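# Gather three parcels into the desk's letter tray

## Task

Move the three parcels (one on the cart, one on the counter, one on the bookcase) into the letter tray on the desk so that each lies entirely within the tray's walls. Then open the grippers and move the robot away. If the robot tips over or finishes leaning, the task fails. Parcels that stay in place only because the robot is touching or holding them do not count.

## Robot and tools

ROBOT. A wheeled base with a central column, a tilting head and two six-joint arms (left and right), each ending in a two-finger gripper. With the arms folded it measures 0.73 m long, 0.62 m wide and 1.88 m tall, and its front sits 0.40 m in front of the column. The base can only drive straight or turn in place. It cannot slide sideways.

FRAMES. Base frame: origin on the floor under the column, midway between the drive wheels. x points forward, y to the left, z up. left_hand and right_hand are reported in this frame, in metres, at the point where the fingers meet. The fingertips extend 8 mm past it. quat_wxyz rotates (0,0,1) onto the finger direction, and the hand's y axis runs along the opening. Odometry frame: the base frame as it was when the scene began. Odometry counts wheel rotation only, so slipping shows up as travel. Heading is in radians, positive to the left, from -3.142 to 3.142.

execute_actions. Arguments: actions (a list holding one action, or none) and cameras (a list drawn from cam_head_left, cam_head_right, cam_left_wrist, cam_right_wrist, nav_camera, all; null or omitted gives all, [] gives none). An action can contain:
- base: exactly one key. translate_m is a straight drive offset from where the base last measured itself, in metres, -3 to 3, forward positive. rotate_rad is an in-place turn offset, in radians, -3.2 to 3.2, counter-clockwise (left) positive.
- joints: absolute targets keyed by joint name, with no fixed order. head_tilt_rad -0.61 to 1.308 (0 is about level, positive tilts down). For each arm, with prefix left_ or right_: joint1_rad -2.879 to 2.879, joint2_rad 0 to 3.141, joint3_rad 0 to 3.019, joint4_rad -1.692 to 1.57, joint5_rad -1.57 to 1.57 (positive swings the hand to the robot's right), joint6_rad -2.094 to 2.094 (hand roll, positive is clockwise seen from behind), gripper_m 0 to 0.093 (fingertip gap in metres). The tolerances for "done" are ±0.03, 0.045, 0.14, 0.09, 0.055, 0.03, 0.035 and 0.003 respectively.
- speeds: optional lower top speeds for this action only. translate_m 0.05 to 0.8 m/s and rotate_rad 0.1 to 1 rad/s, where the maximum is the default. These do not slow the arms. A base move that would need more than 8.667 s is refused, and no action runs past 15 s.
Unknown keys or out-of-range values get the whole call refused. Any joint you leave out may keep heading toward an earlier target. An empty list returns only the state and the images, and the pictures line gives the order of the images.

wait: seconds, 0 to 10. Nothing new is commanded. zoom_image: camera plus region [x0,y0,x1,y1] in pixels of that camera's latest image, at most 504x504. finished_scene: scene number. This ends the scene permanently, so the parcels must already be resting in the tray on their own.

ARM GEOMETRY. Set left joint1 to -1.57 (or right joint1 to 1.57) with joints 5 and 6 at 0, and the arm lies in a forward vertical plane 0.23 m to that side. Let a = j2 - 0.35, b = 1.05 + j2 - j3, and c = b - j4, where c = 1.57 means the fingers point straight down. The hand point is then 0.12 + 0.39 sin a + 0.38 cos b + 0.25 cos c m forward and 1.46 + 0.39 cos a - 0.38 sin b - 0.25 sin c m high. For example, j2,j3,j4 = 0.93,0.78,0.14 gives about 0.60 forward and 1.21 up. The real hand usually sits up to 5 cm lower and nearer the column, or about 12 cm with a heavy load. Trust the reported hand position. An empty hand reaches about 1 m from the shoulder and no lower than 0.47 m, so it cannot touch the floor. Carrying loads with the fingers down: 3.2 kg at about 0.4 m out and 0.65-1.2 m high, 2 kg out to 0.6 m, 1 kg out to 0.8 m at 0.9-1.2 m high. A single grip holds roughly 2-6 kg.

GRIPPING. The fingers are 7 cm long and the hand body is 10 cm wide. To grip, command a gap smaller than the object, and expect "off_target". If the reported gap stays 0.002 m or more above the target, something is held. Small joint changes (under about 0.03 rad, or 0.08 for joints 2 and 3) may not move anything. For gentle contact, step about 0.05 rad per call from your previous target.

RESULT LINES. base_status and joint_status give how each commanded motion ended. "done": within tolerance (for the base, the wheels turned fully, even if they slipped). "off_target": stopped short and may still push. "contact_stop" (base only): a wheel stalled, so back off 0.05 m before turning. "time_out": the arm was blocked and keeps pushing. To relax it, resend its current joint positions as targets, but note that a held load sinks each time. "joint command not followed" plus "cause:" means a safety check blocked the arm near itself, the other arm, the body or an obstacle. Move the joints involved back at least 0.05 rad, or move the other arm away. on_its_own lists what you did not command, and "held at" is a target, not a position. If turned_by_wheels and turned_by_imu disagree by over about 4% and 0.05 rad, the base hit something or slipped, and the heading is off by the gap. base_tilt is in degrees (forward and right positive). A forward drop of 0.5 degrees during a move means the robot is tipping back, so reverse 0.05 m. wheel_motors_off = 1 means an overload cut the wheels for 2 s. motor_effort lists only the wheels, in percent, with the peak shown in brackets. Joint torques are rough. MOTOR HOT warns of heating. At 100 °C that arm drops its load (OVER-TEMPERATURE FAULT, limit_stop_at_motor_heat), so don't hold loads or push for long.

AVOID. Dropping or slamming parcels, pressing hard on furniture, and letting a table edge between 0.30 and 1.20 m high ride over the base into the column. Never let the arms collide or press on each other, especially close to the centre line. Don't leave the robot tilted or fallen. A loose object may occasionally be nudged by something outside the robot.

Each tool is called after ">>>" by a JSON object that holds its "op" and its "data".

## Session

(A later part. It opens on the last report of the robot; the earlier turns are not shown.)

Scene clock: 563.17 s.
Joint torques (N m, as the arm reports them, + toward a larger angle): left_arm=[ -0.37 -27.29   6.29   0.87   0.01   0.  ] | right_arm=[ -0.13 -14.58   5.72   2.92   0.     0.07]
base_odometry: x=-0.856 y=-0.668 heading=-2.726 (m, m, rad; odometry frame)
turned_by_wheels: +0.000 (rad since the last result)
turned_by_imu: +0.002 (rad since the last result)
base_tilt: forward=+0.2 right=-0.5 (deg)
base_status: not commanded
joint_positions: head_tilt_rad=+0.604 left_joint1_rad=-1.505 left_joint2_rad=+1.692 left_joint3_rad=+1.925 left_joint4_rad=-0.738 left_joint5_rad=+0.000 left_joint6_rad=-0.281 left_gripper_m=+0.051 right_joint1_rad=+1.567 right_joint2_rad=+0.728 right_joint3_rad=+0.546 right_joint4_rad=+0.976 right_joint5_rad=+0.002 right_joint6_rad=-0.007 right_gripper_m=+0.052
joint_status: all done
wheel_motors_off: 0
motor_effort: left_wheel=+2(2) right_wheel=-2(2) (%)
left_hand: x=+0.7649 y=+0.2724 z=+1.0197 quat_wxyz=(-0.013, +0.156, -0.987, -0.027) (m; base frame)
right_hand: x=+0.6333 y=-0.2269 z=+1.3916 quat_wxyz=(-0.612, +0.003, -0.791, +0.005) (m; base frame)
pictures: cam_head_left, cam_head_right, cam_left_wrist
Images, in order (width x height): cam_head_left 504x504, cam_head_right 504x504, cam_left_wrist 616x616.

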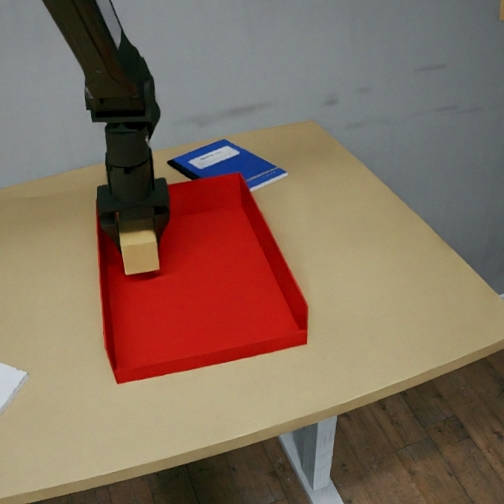

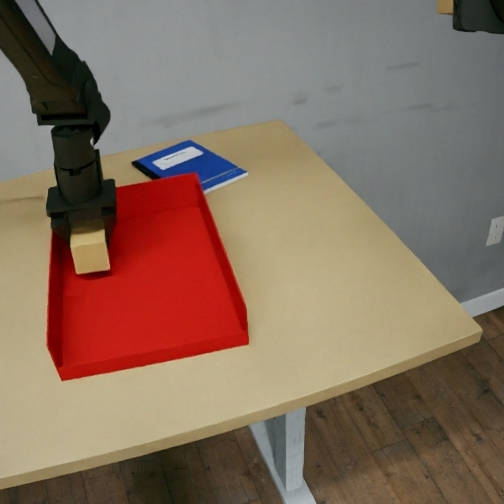

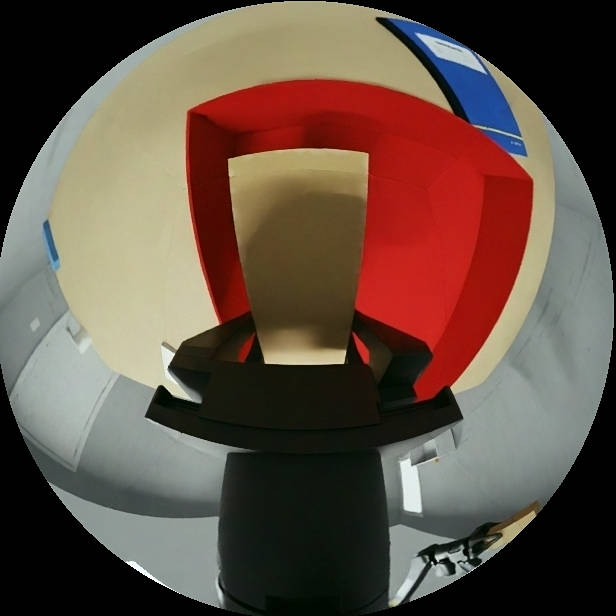

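>>> {"op": "execute_actions", "data": {"actions": [{"joints": {"left_joint2_rad": 1.705}}], "cameras": ["cam_head_left"]}}

Scene clock: 572.70 s.
Joint torques (N m, as the arm reports them, + toward a larger angle): left_arm=[  0.2  -24.9    6.22   0.75   0.03   0.04] | right_arm=[ -0.21 -14.53   5.72   2.91   0.01   0.07]
base_odometry: x=-0.856 y=-0.668 heading=-2.726 (m, m, rad; odometry frame)
turned_by_wheels: +0.000 (rad since the last result)
turned_by_imu: +0.001 (rad since the last result)
base_tilt: forward=+0.2 right=-0.6 (deg)
base_status: not commanded
joint_positions: head_tilt_rad=+0.604 left_joint1_rad=-1.505 left_joint2_rad=+1.692 left_joint3_rad=+1.925 left_joint4_rad=-0.738 left_joint5_rad=+0.000 left_joint6_rad=-0.281 left_gripper_m=+0.051 right_joint1_rad=+1.567 right_joint2_rad=+0.728 right_joint3_rad=+0.546 right_joint4_rad=+0.976 right_joint5_rad=+0.002 right_joint6_rad=-0.007 right_gripper_m=+0.052
joint_status: all done
wheel_motors_off: 0
motor_effort: left_wheel=+2(2) right_wheel=-2(2) (%)
left_hand: x=+0.7649 y=+0.2724 z=+1.0197 quat_wxyz=(-0.013, +0.156, -0.987, -0.027) (m; base frame)
right_hand: x=+0.6333 y=-0.2269 z=+1.3916 quat_wxyz=(-0.612, +0.003, -0.791, +0.005) (m; base frame)
pictures: cam_head_left
Images, in order (width x height): cam_head_left 504x504.

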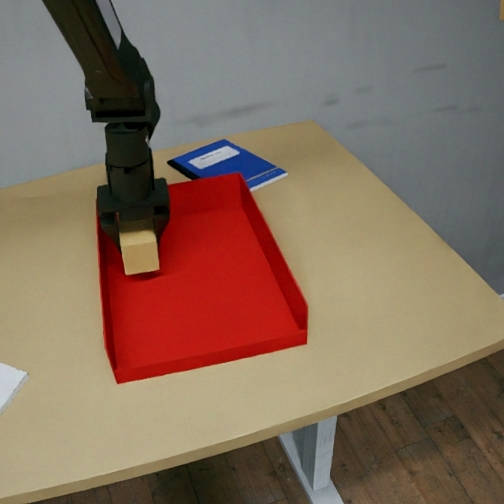

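>>> {"op": "execute_actions", "data": {"actions": [{"joints": {"left_joint2_rad": 1.73}}], "cameras": ["cam_head_left"]}}

Scene clock: 575.87 s.
Joint torques (N m, as the arm reports them, + toward a larger angle): left_arm=[ -0.15 -23.95   6.05   0.8    0.     0.03] | right_arm=[ -0.19 -14.45   5.71   2.94   0.01   0.07]
base_odometry: x=-0.856 y=-0.668 heading=-2.726 (m, m, rad; odometry frame)
turned_by_wheels: +0.000 (rad since the last result)
turned_by_imu: +0.001 (rad since the last result)
base_tilt: forward=+0.2 right=-0.6 (deg)
base_status: not commanded
joint_positions: head_tilt_rad=+0.604 left_joint1_rad=-1.505 left_joint2_rad=+1.708 left_joint3_rad=+1.925 left_joint4_rad=-0.738 left_joint5_rad=+0.000 left_joint6_rad=-0.281 left_gripper_m=+0.051 right_joint1_rad=+1.567 right_joint2_rad=+0.728 right_joint3_rad=+0.546 right_joint4_rad=+0.976 right_joint5_rad=+0.002 right_joint6_rad=-0.007 right_gripper_m=+0.052
joint_status: all done
wheel_motors_off: 0
motor_effort: left_wheel=+2(2) right_wheel=-2(2) (%)
left_hand: x=+0.7580 y=+0.2727 z=+1.0098 quat_wxyz=(-0.005, +0.156, -0.987, -0.028) (m; base frame)
right_hand: x=+0.6333 y=-0.2269 z=+1.3916 quat_wxyz=(-0.612, +0.003, -0.791, +0.005) (m; base frame)
pictures: cam_head_left
Images, in order (width x height): cam_head_left 504x504.

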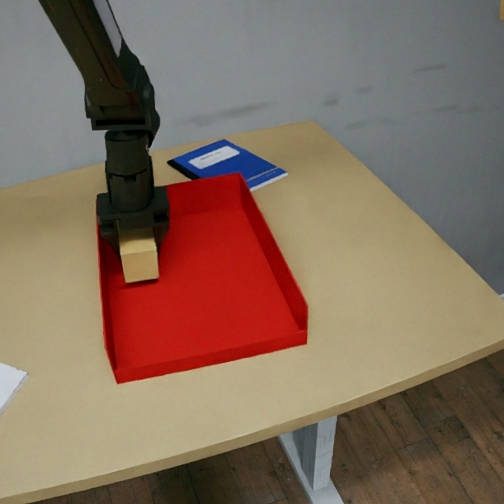

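>>> {"op": "execute_actions", "data": {"actions": [{"joints": {"left_gripper_m": 0.066, "left_joint2_rad": 1.708}}], "cameras": ["cam_left_wrist"]}}

Scene clock: 578.40 s.
Joint torques (N m, as the arm reports them, + toward a larger angle): left_arm=[ -0.38 -25.7    6.16   0.76   0.     0.06] | right_arm=[ -0.18 -14.41   5.65   2.93   0.     0.08]
base_odometry: x=-0.856 y=-0.668 heading=-2.726 (m, m, rad; odometry frame)
turned_by_wheels: +0.000 (rad since the last result)
turned_by_imu: +0.001 (rad since the last result)
base_tilt: forward=+0.3 right=-0.5 (deg)
base_status: not commanded
joint_positions: head_tilt_rad=+0.604 left_joint1_rad=-1.505 left_joint2_rad=+1.708 left_joint3_rad=+1.925 left_joint4_rad=-0.738 left_joint5_rad=-0.001 left_joint6_rad=-0.281 left_gripper_m=+0.066 right_joint1_rad=+1.567 right_joint2_rad=+0.728 right_joint3_rad=+0.546 right_joint4_rad=+0.976 right_joint5_rad=+0.002 right_joint6_rad=-0.007 right_gripper_m=+0.052
joint_status: all done
wheel_motors_off: 0
motor_effort: left_wheel=+2(2) right_wheel=-2(2) (%)
left_hand: x=+0.7580 y=+0.2729 z=+1.0098 quat_wxyz=(-0.005, +0.156, -0.987, -0.029) (m; base frame)
right_hand: x=+0.6333 y=-0.2269 z=+1.3916 quat_wxyz=(-0.612, +0.003, -0.791, +0.005) (m; base frame)
pictures: cam_left_wrist
Images, in order (width x height): cam_left_wrist 616x616.

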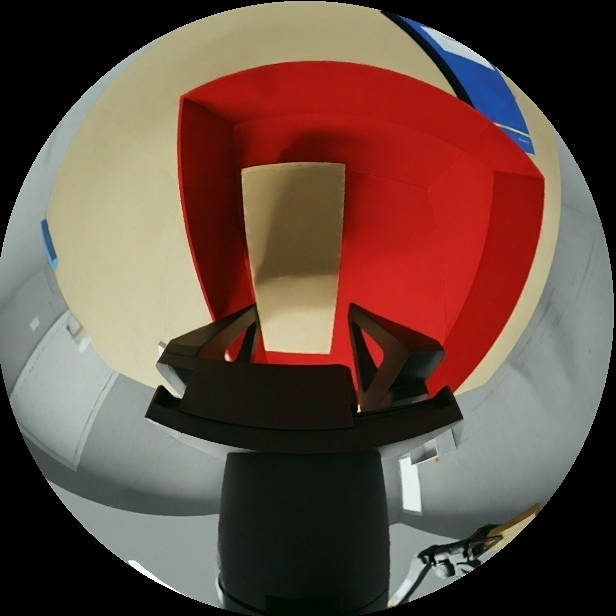

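>>> {"op": "zoom_image", "data": {"camera": "cam_left_wrist", "region": [380, 470, 560, 616]}}

Region (380, 470, 560, 616) of cam_left_wrist's 616x616 image, scaled by 2.800, with more detail than that image has; it fills the top 409 rows of this view, and the rest is white.

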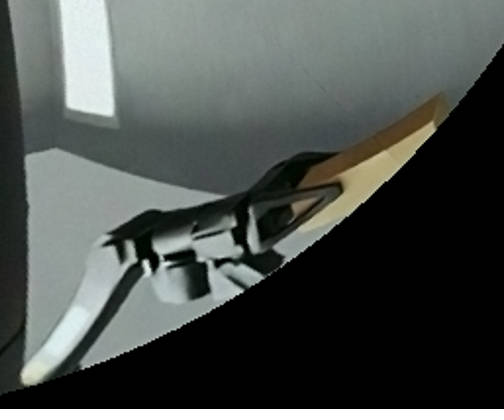

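>>> {"op": "execute_actions", "data": {"actions": [{"joints": {"left_joint1_rad": -1.53, "left_joint2_rad": 1.155, "left_joint3_rad": 1.25, "left_joint4_rad": -0.614, "right_joint2_rad": 1.665, "right_joint3_rad": 1.21, "right_joint4_rad": 1.34, "right_joint5_rad": 0.23}}], "cameras": ["cam_head_left", "cam_head_right", "cam_right_wrist"]}}

Scene clock: 617.43 s.
Joint torques (N m, as the arm reports them, + toward a larger angle): left_arm=[ -0.42 -19.55   4.8    1.31   0.     0.06] | right_arm=[ -0.25 -22.8    4.23   2.61   0.21   0.07]
base_odometry: x=-0.856 y=-0.668 heading=-2.726 (m, m, rad; odometry frame)
turned_by_wheels: +0.000 (rad since the last result)
turned_by_imu: +0.002 (rad since the last result)
base_tilt: forward=+0.2 right=-0.6 (deg)
base_status: not commanded
joint_positions: head_tilt_rad=+0.604 left_joint1_rad=-1.517 left_joint2_rad=+1.141 left_joint3_rad=+1.247 left_joint4_rad=-0.629 left_joint5_rad=-0.001 left_joint6_rad=-0.281 left_gripper_m=+0.066 right_joint1_rad=+1.567 right_joint2_rad=+1.680 right_joint3_rad=+1.190 right_joint4_rad=+1.324 right_joint5_rad=+0.227 right_joint6_rad=-0.007 right_gripper_m=+0.052
joint_status: all done
wheel_motors_off: 0
motor_effort: left_wheel=+3(3) right_wheel=-2(3) (%)
left_hand: x=+0.6233 y=+0.2525 z=+1.1719 quat_wxyz=(-0.004, +0.153, -0.988, -0.023) (m; base frame)
right_hand: x=+0.7467 y=-0.2663 z=+1.1136 quat_wxyz=(-0.623, -0.068, -0.773, +0.092) (m; base frame)
pictures: cam_head_left, cam_head_right, cam_right_wrist
Images, in order (width x height): cam_head_left 504x504, cam_head_right 504x504, cam_right_wrist 616x616.

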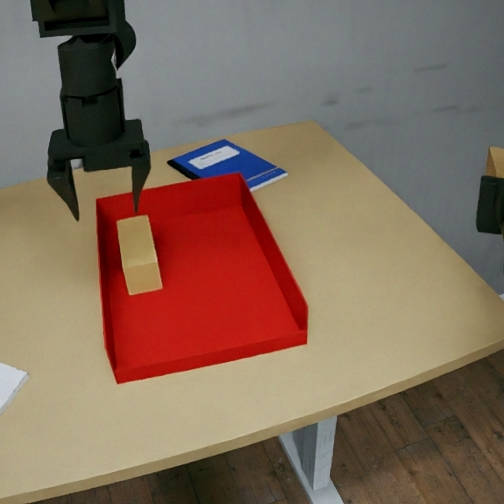

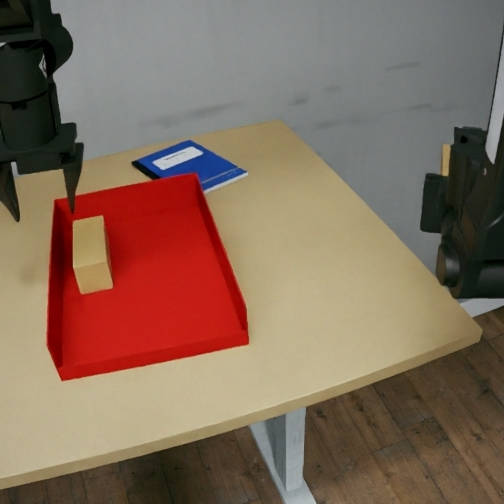

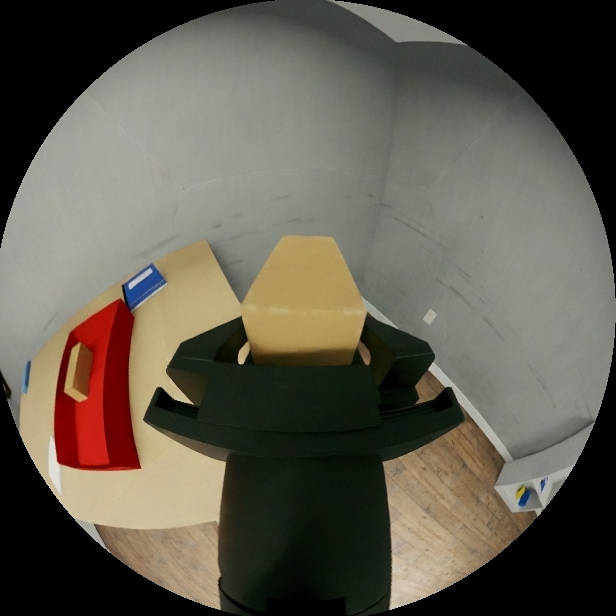

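>>> {"op": "execute_actions", "data": {"actions": [{"base": {"rotate_rad": 0.555}, "joints": {"left_joint1_rad": -1.57, "left_joint2_rad": 0.8, "left_joint3_rad": 0.7, "left_joint4_rad": -0.42, "left_joint6_rad": 0.0, "left_gripper_m": 0.093}}], "cameras": ["cam_head_left", "cam_head_right", "cam_right_wrist", "cam_left_wrist"]}}

Scene clock: 624.67 s.
Joint torques (N m, as the arm reports them, + toward a larger angle): left_arm=[ -0.45 -11.65   3.76   1.02   0.02   0.17] | right_arm=[ -0.67 -22.86   4.22   2.56   0.16   0.09]
base_odometry: x=-0.856 y=-0.668 heading=-2.172 (m, m, rad; odometry frame)
turned_by_wheels: +0.554 (rad since the last result)
turned_by_imu: +0.547 (rad since the last result)
base_tilt: forward=+0.2 right=-0.6 (deg)
base_status: done
joint_positions: head_tilt_rad=+0.604 left_joint1_rad=-1.572 left_joint2_rad=+0.785 left_joint3_rad=+0.692 left_joint4_rad=-0.432 left_joint5_rad=+0.000 left_joint6_rad=-0.008 left_gripper_m=+0.093 right_joint1_rad=+1.572 right_joint2_rad=+1.680 right_joint3_rad=+1.190 right_joint4_rad=+1.324 right_joint5_rad=+0.228 right_joint6_rad=-0.007 right_gripper_m=+0.052
joint_status: all done
wheel_motors_off: 0
motor_effort: left_wheel=-3(61) right_wheel=+3(51) (%)
left_hand: x=+0.4460 y=+0.2238 z=+1.2114 quat_wxyz=(+0.001, +0.004, -1.000, +0.001) (m; base frame)
right_hand: x=+0.7469 y=-0.2638 z=+1.1136 quat_wxyz=(-0.624, -0.069, -0.774, +0.091) (m; base frame)
pictures: cam_head_left, cam_head_right, cam_left_wrist, cam_right_wrist
Images, in order (width x height): cam_head_left 504x504, cam_head_right 504x504, cam_left_wrist 616x616, cam_right_wrist 616x616.

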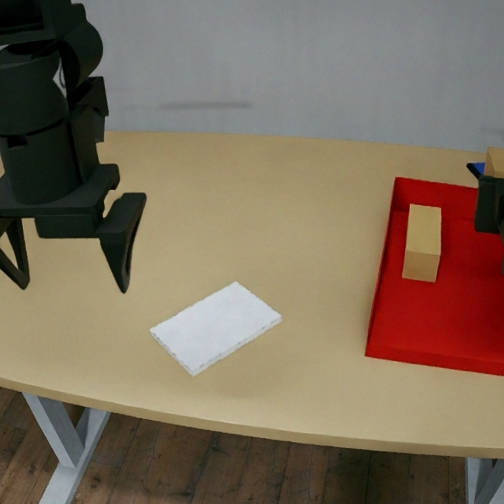

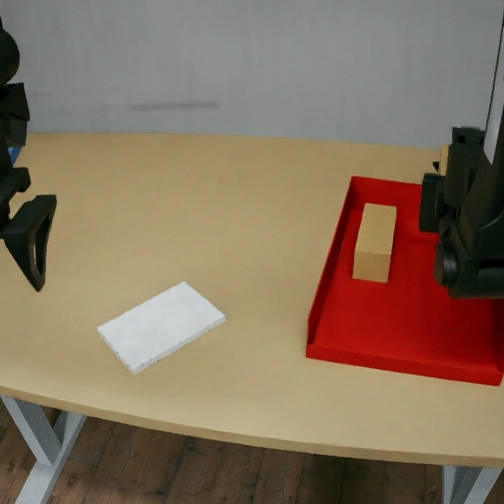

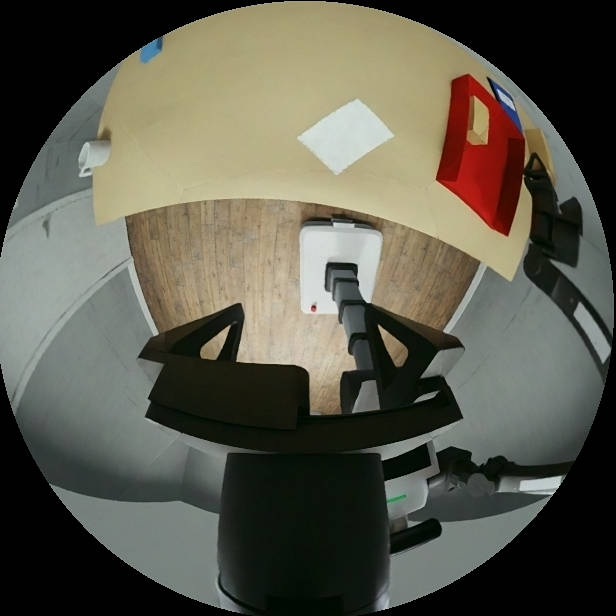

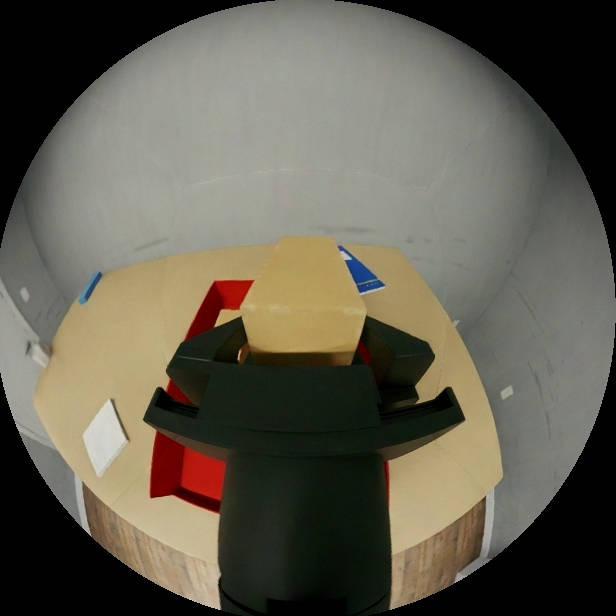

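>>> {"op": "zoom_image", "data": {"camera": "cam_left_wrist", "region": [416, 60, 616, 300]}}

Region (416, 60, 616, 300) of cam_left_wrist's 616x616 image, scaled by 2.100, with more detail than that image has.

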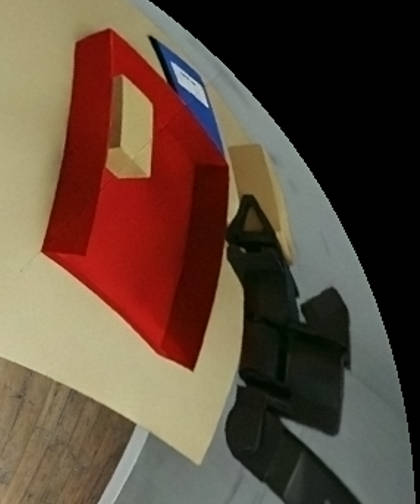

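>>> {"op": "execute_actions", "data": {"actions": [{"joints": {"right_joint2_rad": 1.925, "right_joint3_rad": 1.375, "right_joint4_rad": 1.435}}], "cameras": ["cam_head_left", "cam_head_right", "cam_right_wrist", "cam_left_wrist"]}}

Scene clock: 660.40 s.
Joint torques (N m, as the arm reports them, + toward a larger angle): left_arm=[  0.1  -11.5    3.55   1.07   0.01   0.16] | right_arm=[ -0.51 -22.68   2.06   2.64   0.15   0.08]
base_odometry: x=-0.856 y=-0.668 heading=-2.172 (m, m, rad; odometry frame)
turned_by_wheels: +0.000 (rad since the last result)
turned_by_imu: +0.002 (rad since the last result)
base_tilt: forward=+0.2 right=-0.5 (deg)
base_status: not commanded
joint_positions: head_tilt_rad=+0.604 left_joint1_rad=-1.572 left_joint2_rad=+0.785 left_joint3_rad=+0.692 left_joint4_rad=-0.432 left_joint5_rad=+0.000 left_joint6_rad=-0.008 left_gripper_m=+0.093 right_joint1_rad=+1.572 right_joint2_rad=+1.942 right_joint3_rad=+1.370 right_joint4_rad=+1.416 right_joint5_rad=+0.228 right_joint6_rad=-0.007 right_gripper_m=+0.052
joint_status: all done
wheel_motors_off: 0
motor_effort: left_wheel=-6(6) right_wheel=+5(5) (%)
left_hand: x=+0.4460 y=+0.2238 z=+1.2114 quat_wxyz=(+0.001, +0.004, -1.000, +0.001) (m; base frame)
right_hand: x=+0.7265 y=-0.2638 z=+1.0160 quat_wxyz=(-0.627, -0.069, -0.770, +0.090) (m; base frame)
pictures: cam_head_left, cam_head_right, cam_left_wrist, cam_right_wrist
Images, in order (width x height): cam_head_left 504x504, cam_head_right 504x504, cam_left_wrist 616x616, cam_right_wrist 616x616.

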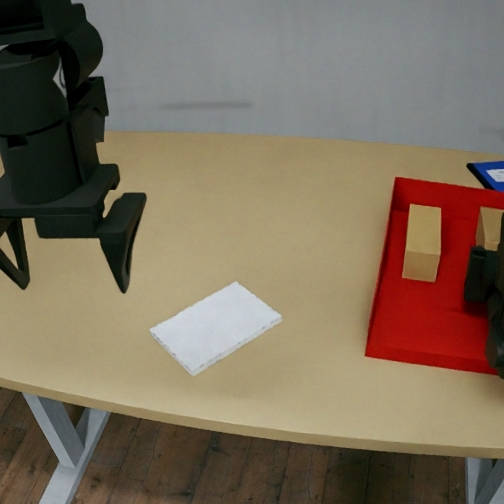

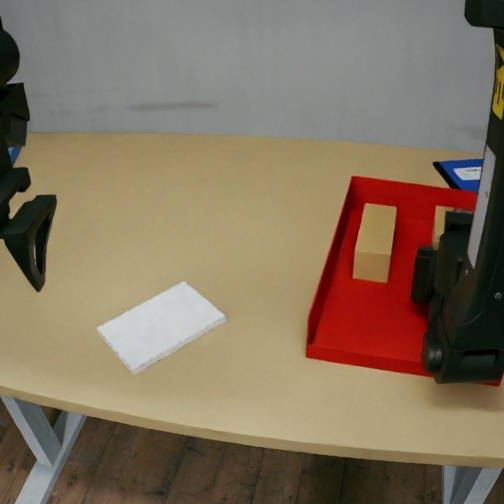

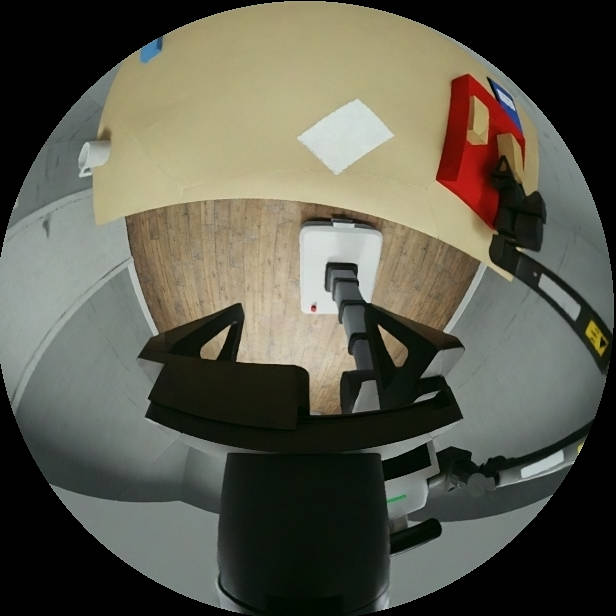

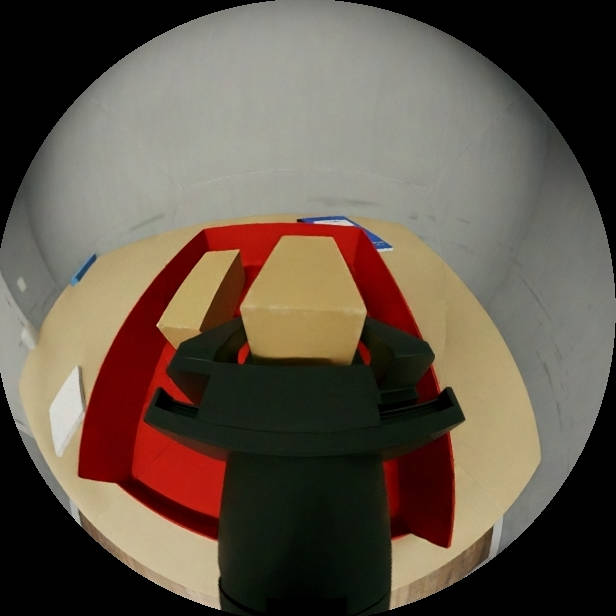

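>>> {"op": "zoom_image", "data": {"camera": "cam_right_wrist", "region": [130, 190, 430, 380]}}

>>> {"op": "zoom_image", "data": {"camera": "cam_left_wrist", "region": [430, 60, 570, 270]}}

>>> {"op": "zoom_image", "data": {"camera": "cam_head_left", "region": [364, 160, 504, 390]}}

Region (130, 190, 430, 380) of cam_right_wrist's 616x616 image, scaled by 1.680, with more detail than that image has; it fills the top 319 rows of this view, and the rest is white.

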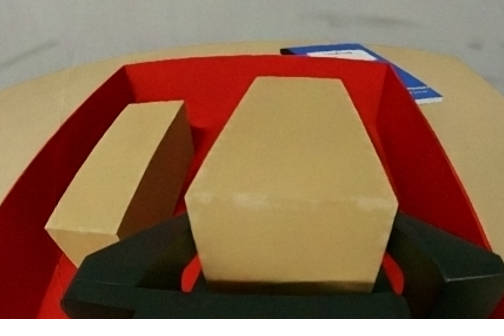

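Region (430, 60, 570, 270) of cam_left_wrist's 616x616 image, scaled by 2.400, with more detail than that image has.

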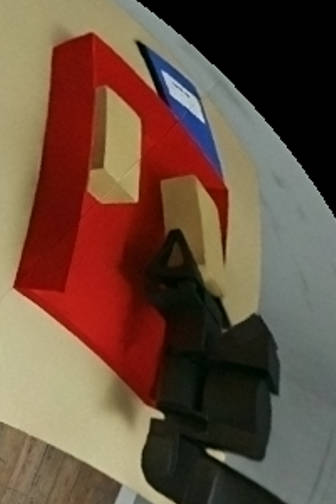

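Region (364, 160, 504, 390) of cam_head_left's 504x504 image, scaled by 2.191, with more detail than that image has; it fills the left 307 columns of this view, and the rest is white.

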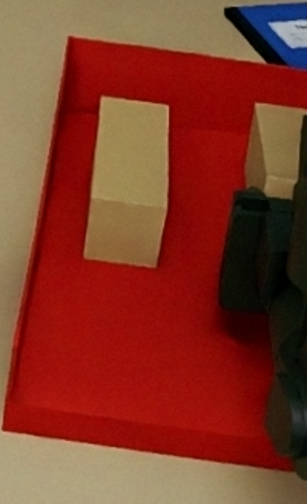

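>>> {"op": "execute_actions", "data": {"actions": [{"joints": {"right_joint2_rad": 1.995, "right_joint3_rad": 1.5, "right_joint4_rad": 1.355}}], "cameras": ["cam_head_left", "cam_right_wrist", "cam_left_wrist"]}}

Scene clock: 692.97 s.
Joint torques (N m, as the arm reports them, + toward a larger angle): left_arm=[  0.14 -11.68   3.84   1.03   0.05   0.19] | right_arm=[ -0.57 -22.31   3.83   1.85   0.15   0.08]
base_odometry: x=-0.856 y=-0.668 heading=-2.172 (m, m, rad; odometry frame)
turned_by_wheels: +0.000 (rad since the last result)
turned_by_imu: +0.001 (rad since the last result)
base_tilt: forward=+0.2 right=-0.5 (deg)
base_status: not commanded
joint_positions: head_tilt_rad=+0.604 left_joint1_rad=-1.572 left_joint2_rad=+0.785 left_joint3_rad=+0.692 left_joint4_rad=-0.432 left_joint5_rad=+0.000 left_joint6_rad=-0.008 left_gripper_m=+0.093 right_joint1_rad=+1.572 right_joint2_rad=+1.998 right_joint3_rad=+1.481 right_joint4_rad=+1.357 right_joint5_rad=+0.228 right_joint6_rad=-0.007 right_gripper_m=+0.052
joint_status: all done
wheel_motors_off: 0
motor_effort: left_wheel=-6(6) right_wheel=+6(6) (%)
left_hand: x=+0.4460 y=+0.2238 z=+1.2114 quat_wxyz=(+0.001, +0.004, -1.000, +0.001) (m; base frame)
right_hand: x=+0.7463 y=-0.2637 z=+0.9931 quat_wxyz=(-0.626, -0.069, -0.772, +0.090) (m; base frame)
pictures: cam_head_left, cam_left_wrist, cam_right_wrist
Images, in order (width x height): cam_head_left 504x504, cam_left_wrist 616x616, cam_right_wrist 616x616.

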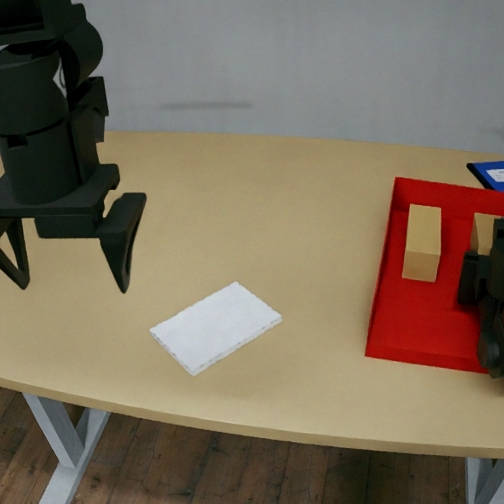

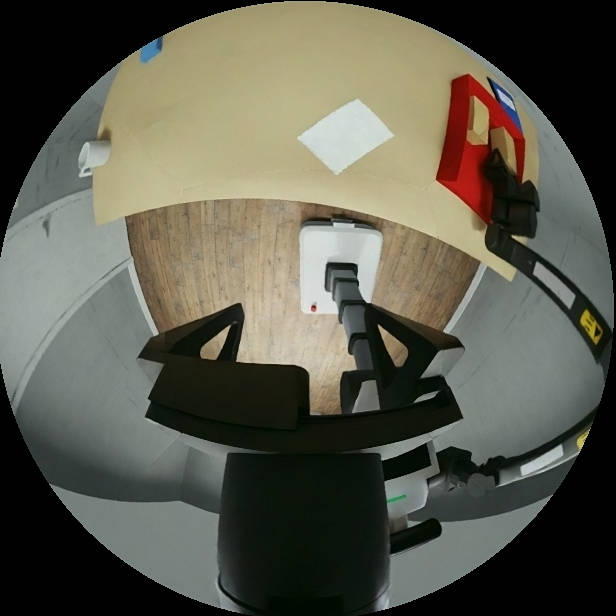

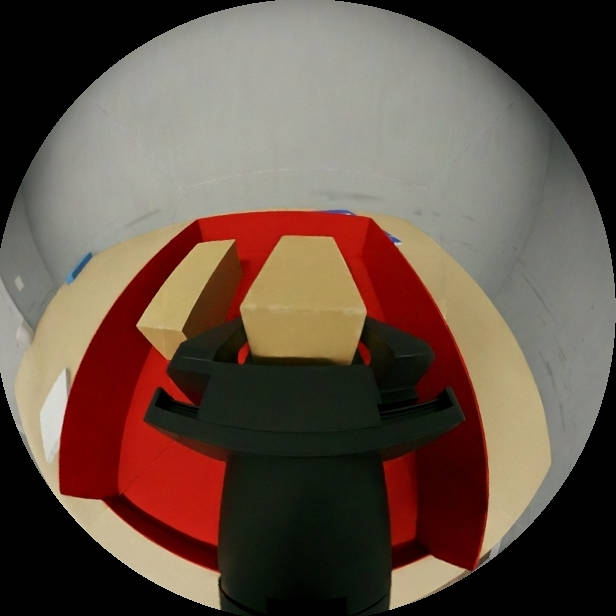

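>>> {"op": "execute_actions", "data": {"actions": [{"joints": {"right_gripper_m": 0.068}}], "cameras": ["cam_right_wrist", "cam_head_left"]}}

Scene clock: 699.70 s.
Joint torques (N m, as the arm reports them, + toward a larger angle): left_arm=[ -0.52 -11.71   3.89   0.93   0.04   0.18] | right_arm=[ -0.54 -21.89   3.86   1.86   0.15   0.08]
base_odometry: x=-0.856 y=-0.668 heading=-2.172 (m, m, rad; odometry frame)
turned_by_wheels: +0.000 (rad since the last result)
turned_by_imu: +0.001 (rad since the last result)
base_tilt: forward=+0.2 right=-0.5 (deg)
base_status: not commanded
joint_positions: head_tilt_rad=+0.604 left_joint1_rad=-1.572 left_joint2_rad=+0.785 left_joint3_rad=+0.692 left_joint4_rad=-0.432 left_joint5_rad=+0.000 left_joint6_rad=-0.008 left_gripper_m=+0.093 right_joint1_rad=+1.572 right_joint2_rad=+1.998 right_joint3_rad=+1.481 right_joint4_rad=+1.357 right_joint5_rad=+0.229 right_joint6_rad=-0.007 right_gripper_m=+0.068
joint_status: all done
wheel_motors_off: 0
motor_effort: left_wheel=-6(6) right_wheel=+6(6) (%)
left_hand: x=+0.4460 y=+0.2238 z=+1.2114 quat_wxyz=(+0.001, +0.004, -1.000, +0.001) (m; base frame)
right_hand: x=+0.7463 y=-0.2638 z=+0.9931 quat_wxyz=(-0.626, -0.069, -0.772, +0.091) (m; base frame)
pictures: cam_head_left, cam_right_wrist
Images, in order (width x height): cam_head_left 504x504, cam_right_wrist 616x616.

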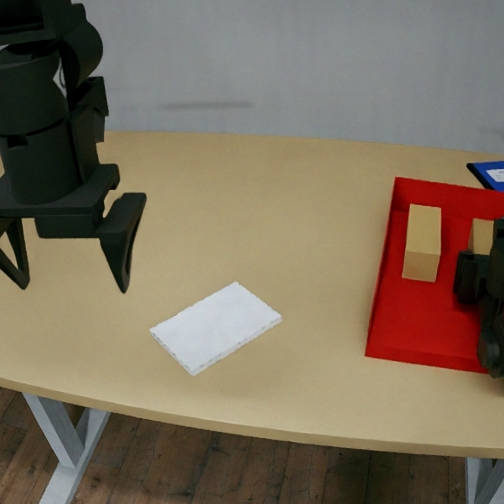

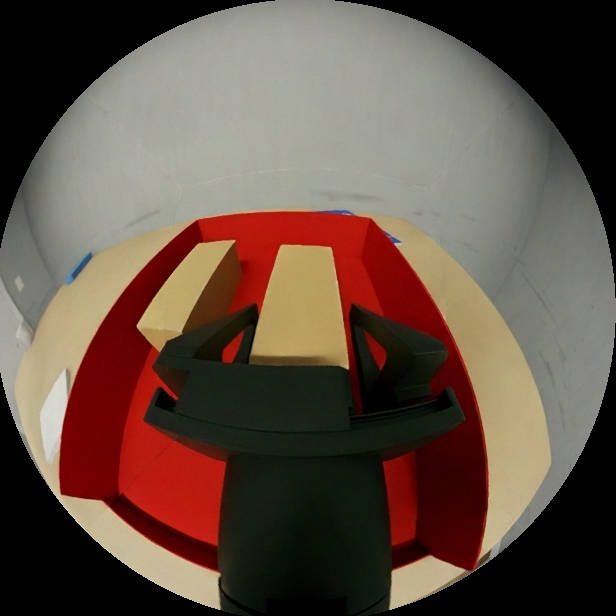

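>>> {"op": "execute_actions", "data": {"actions": [{"joints": {"right_joint2_rad": 1.66, "right_joint3_rad": 1.11, "right_joint4_rad": 1.41}}], "cameras": ["cam_right_wrist"]}}

>>> {"op": "execute_actions", "data": {"actions": [{"base": {"rotate_rad": -2.55}, "joints": {"head_tilt_rad": 0.2, "right_joint2_rad": 0.75, "right_joint3_rad": 0.5, "right_joint4_rad": 0.9, "right_joint5_rad": 0.0}}], "cameras": ["cam_head_left", "cam_head_right", "cam_left_wrist", "nav_camera"]}}

Scene clock: 730.10 s.
Joint torques (N m, as the arm reports them, + toward a larger angle): left_arm=[  0.15 -11.85   3.76   1.17   0.01   0.2 ] | right_arm=[ -0.47 -20.69   1.22   2.39   0.15   0.08]
base_odometry: x=-0.856 y=-0.668 heading=-2.172 (m, m, rad; odometry frame)
turned_by_wheels: +0.000 (rad since the last result)
turned_by_imu: +0.002 (rad since the last result)
base_tilt: forward=+0.2 right=-0.5 (deg)
base_status: not commanded
joint_positions: head_tilt_rad=+0.604 left_joint1_rad=-1.572 left_joint2_rad=+0.785 left_joint3_rad=+0.692 left_joint4_rad=-0.432 left_joint5_rad=+0.000 left_joint6_rad=-0.008 left_gripper_m=+0.093 right_joint1_rad=+1.572 right_joint2_rad=+1.654 right_joint3_rad=+1.118 right_joint4_rad=+1.399 right_joint5_rad=+0.229 right_joint6_rad=-0.007 right_gripper_m=+0.068
joint_status: all done
wheel_motors_off: 0
motor_effort: left_wheel=-7(6) right_wheel=+6(6) (%)
left_hand: x=+0.4460 y=+0.2238 z=+1.2114 quat_wxyz=(+0.001, +0.004, -1.000, +0.001) (m; base frame)
right_hand: x=+0.7283 y=-0.2639 z=+1.1302 quat_wxyz=(-0.635, -0.070, -0.764, +0.090) (m; base frame)
pictures: cam_right_wrist
Images, in order (width x height): cam_right_wrist 616x616.

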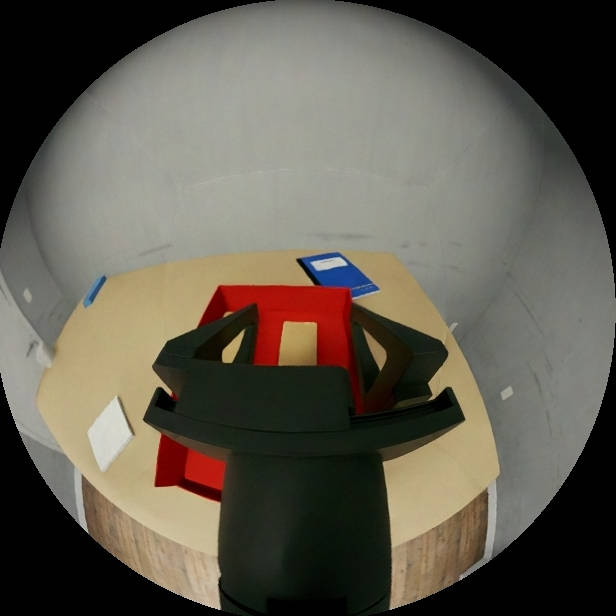

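Scene clock: 733.97 s.
Joint torques (N m, as the arm reports them, + toward a larger angle): left_arm=[  0.09 -11.34   3.83   1.08   0.01   0.18] | right_arm=[ -0.6  -13.08   3.54   1.38  -0.03   0.07]
base_odometry: x=-0.856 y=-0.668 heading=+1.562 (m, m, rad; odometry frame)
turned_by_wheels: -2.549 (rad since the last result)
turned_by_imu: -2.526 (rad since the last result)
base_tilt: forward=+0.2 right=-0.5 (deg)
base_status: done
joint_positions: head_tilt_rad=+0.220 left_joint1_rad=-1.572 left_joint2_rad=+0.785 left_joint3_rad=+0.692 left_joint4_rad=-0.432 left_joint5_rad=+0.000 left_joint6_rad=-0.008 left_gripper_m=+0.093 right_joint1_rad=+1.572 right_joint2_rad=+0.746 right_joint3_rad=+0.514 right_joint4_rad=+0.912 right_joint5_rad=+0.002 right_joint6_rad=-0.007 right_gripper_m=+0.068
joint_status: all done
wheel_motors_off: 0
motor_effort: left_wheel=+3(61) right_wheel=-3(50) (%)
left_hand: x=+0.4460 y=+0.2238 z=+1.2114 quat_wxyz=(+0.001, +0.004, -1.000, +0.001) (m; base frame)
right_hand: x=+0.6130 y=-0.2254 z=+1.3565 quat_wxyz=(-0.566, +0.002, -0.824, +0.003) (m; base frame)
pictures: cam_head_left, cam_head_right, cam_left_wrist, nav_camera
Images, in order (width x height): cam_head_left 504x504, cam_head_right 504x504, cam_left_wrist 616x616, nav_camera 504x504.

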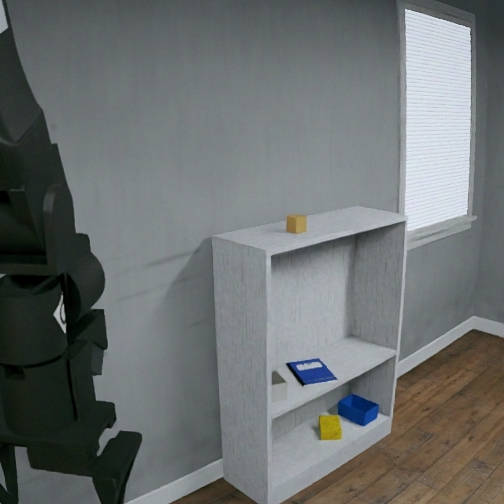

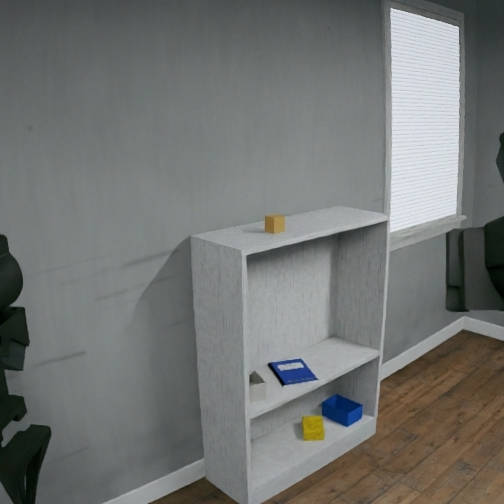

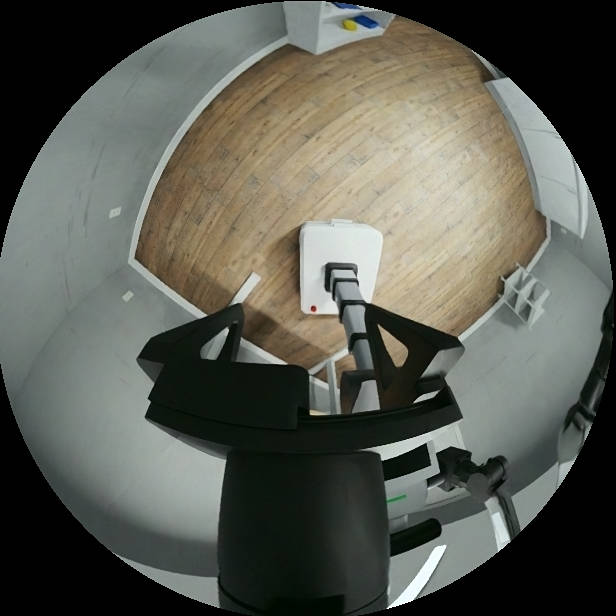

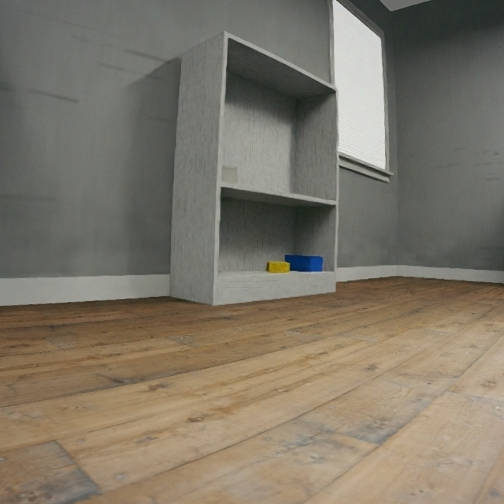

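>>> {"op": "zoom_image", "data": {"camera": "cam_head_left", "region": [180, 190, 420, 270]}}

>>> {"op": "zoom_image", "data": {"camera": "cam_head_right", "region": [180, 190, 420, 270]}}

>>> {"op": "zoom_image", "data": {"camera": "cam_head_left", "region": [255, 200, 335, 260]}}

>>> {"op": "zoom_image", "data": {"camera": "cam_head_right", "region": [235, 200, 315, 260]}}

Region (180, 190, 420, 270) of cam_head_left's 504x504 image, scaled by 2.100, with more detail than that image has.

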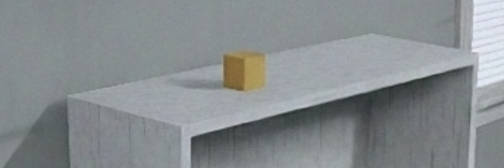

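Region (180, 190, 420, 270) of cam_head_right's 504x504 image, scaled by 2.100, with more detail than that image has.

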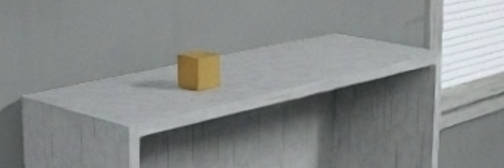

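Region (255, 200, 335, 260) of cam_head_left's 504x504 image, scaled by 6.300, with more detail than that image has; it fills the top 378 rows of this view, and the rest is white.

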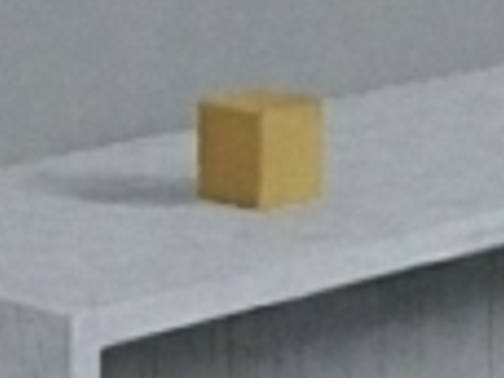

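Region (235, 200, 315, 260) of cam_head_right's 504x504 image, scaled by 6.300, with more detail than that image has; it fills the top 378 rows of this view, and the rest is white.

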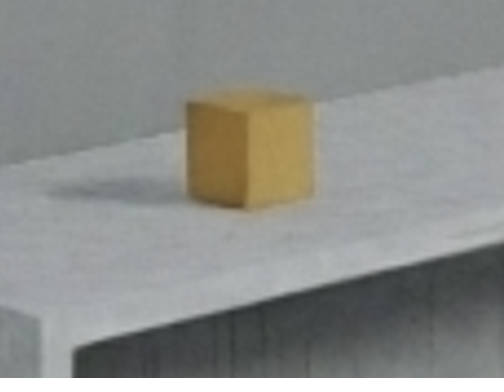

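>>> {"op": "execute_actions", "data": {"actions": [{"base": {"rotate_rad": -0.087}, "joints": {"left_joint6_rad": 0.68, "head_tilt_rad": 0.5}}], "cameras": []}}

>>> {"op": "execute_actions", "data": {"actions": [{"base": {"translate_m": 1.35}, "joints": {"left_joint2_rad": 1.012, "left_joint3_rad": 1.41, "left_joint4_rad": -0.895, "right_joint4_rad": -0.5}}], "cameras": ["cam_head_left", "cam_head_right", "cam_left_wrist", "cam_right_wrist"]}}

Scene clock: 758.47 s.
Joint torques (N m, as the arm reports them, + toward a larger angle): left_arm=[ -0.17 -12.23   3.7    1.16   0.05   0.26] | right_arm=[ -0.51 -13.12   3.53   1.41  -0.01   0.08]
base_odometry: x=-0.856 y=-0.668 heading=+1.476 (m, m, rad; odometry frame)
turned_by_wheels: -0.086 (rad since the last result)
turned_by_imu: -0.084 (rad since the last result)
base_tilt: forward=+0.2 right=-0.6 (deg)
base_status: done
joint_positions: head_tilt_rad=+0.504 left_joint1_rad=-1.572 left_joint2_rad=+0.785 left_joint3_rad=+0.692 left_joint4_rad=-0.432 left_joint5_rad=+0.000 left_joint6_rad=+0.671 left_gripper_m=+0.093 right_joint1_rad=+1.572 right_joint2_rad=+0.746 right_joint3_rad=+0.514 right_joint4_rad=+0.912 right_joint5_rad=+0.002 right_joint6_rad=-0.007 right_gripper_m=+0.068
joint_status: all done
wheel_motors_off: 0
motor_effort: left_wheel=+3(32) right_wheel=-3(32) (%)
left_hand: x=+0.4460 y=+0.2238 z=+1.2114 quat_wxyz=(+0.001, -0.330, -0.944, +0.001) (m; base frame)
right_hand: x=+0.6130 y=-0.2254 z=+1.3565 quat_wxyz=(-0.566, +0.002, -0.824, +0.002) (m; base frame)
pictures: none
No camera images: the call's "cameras" was empty. Leave "cameras" out to get every camera's image.

Scene clock: 762.33 s.
Joint torques (N m, as the arm reports them, + toward a larger angle): left_arm=[ -0.42 -21.23   8.01  -0.05   0.03   0.21] | right_arm=[ -0.56 -10.46   2.46  -0.26  -0.01   0.08]
base_odometry: x=-0.727 y=+0.676 heading=+1.475 (m, m, rad; odometry frame)
turned_by_wheels: -0.001 (rad since the last result)
turned_by_imu: +0.002 (rad since the last result)
base_tilt: forward=+0.2 right=-0.6 (deg)
base_status: done
joint_positions: head_tilt_rad=+0.505 left_joint1_rad=-1.572 left_joint2_rad=+1.017 left_joint3_rad=+1.382 left_joint4_rad=-0.880 left_joint5_rad=+0.000 left_joint6_rad=+0.671 left_gripper_m=+0.093 right_joint1_rad=+1.572 right_joint2_rad=+0.746 right_joint3_rad=+0.504 right_joint4_rad=-0.495 right_joint5_rad=+0.002 right_joint6_rad=-0.007 right_gripper_m=+0.068
joint_status: all done
wheel_motors_off: 0
motor_effort: left_wheel=-2(62) right_wheel=+1(63) (%)
left_hand: x=+0.6615 y=+0.2237 z=+1.2710 quat_wxyz=(-0.004, -0.330, -0.944, +0.000) (m; base frame)
right_hand: x=+0.3277 y=-0.2254 z=+1.2035 quat_wxyz=(+0.106, +0.004, -0.994, +0.000) (m; base frame)
pictures: cam_head_left, cam_head_right, cam_left_wrist, cam_right_wrist
Images, in order (width x height): cam_head_left 504x504, cam_head_right 504x504, cam_left_wrist 616x616, cam_right_wrist 616x616.

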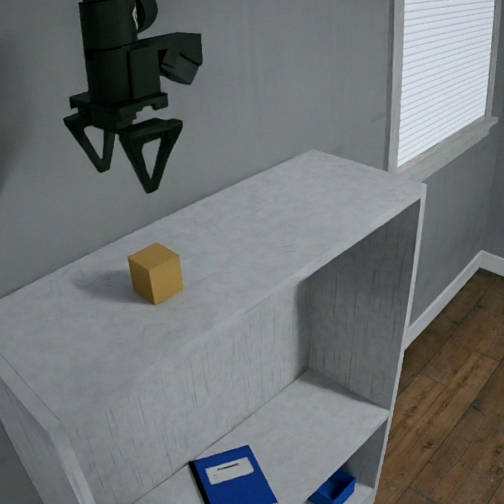

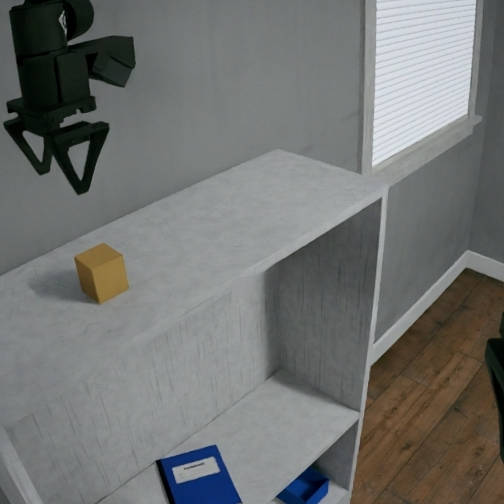

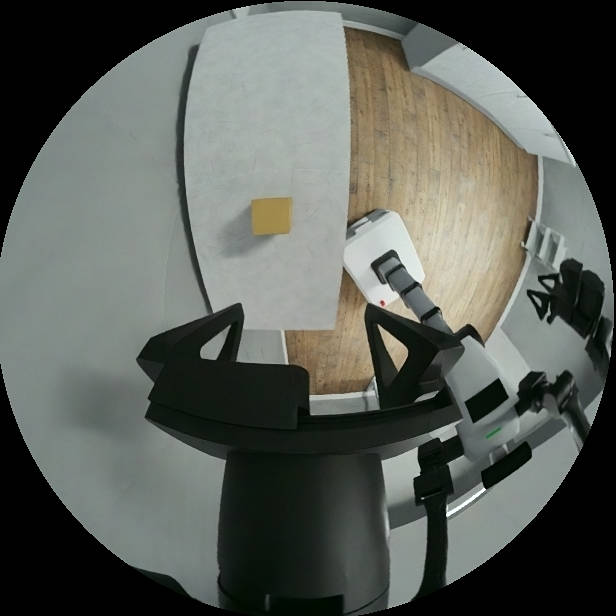

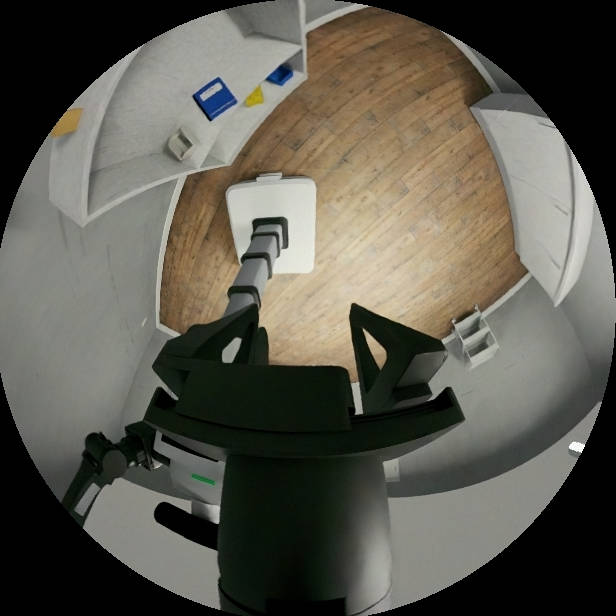

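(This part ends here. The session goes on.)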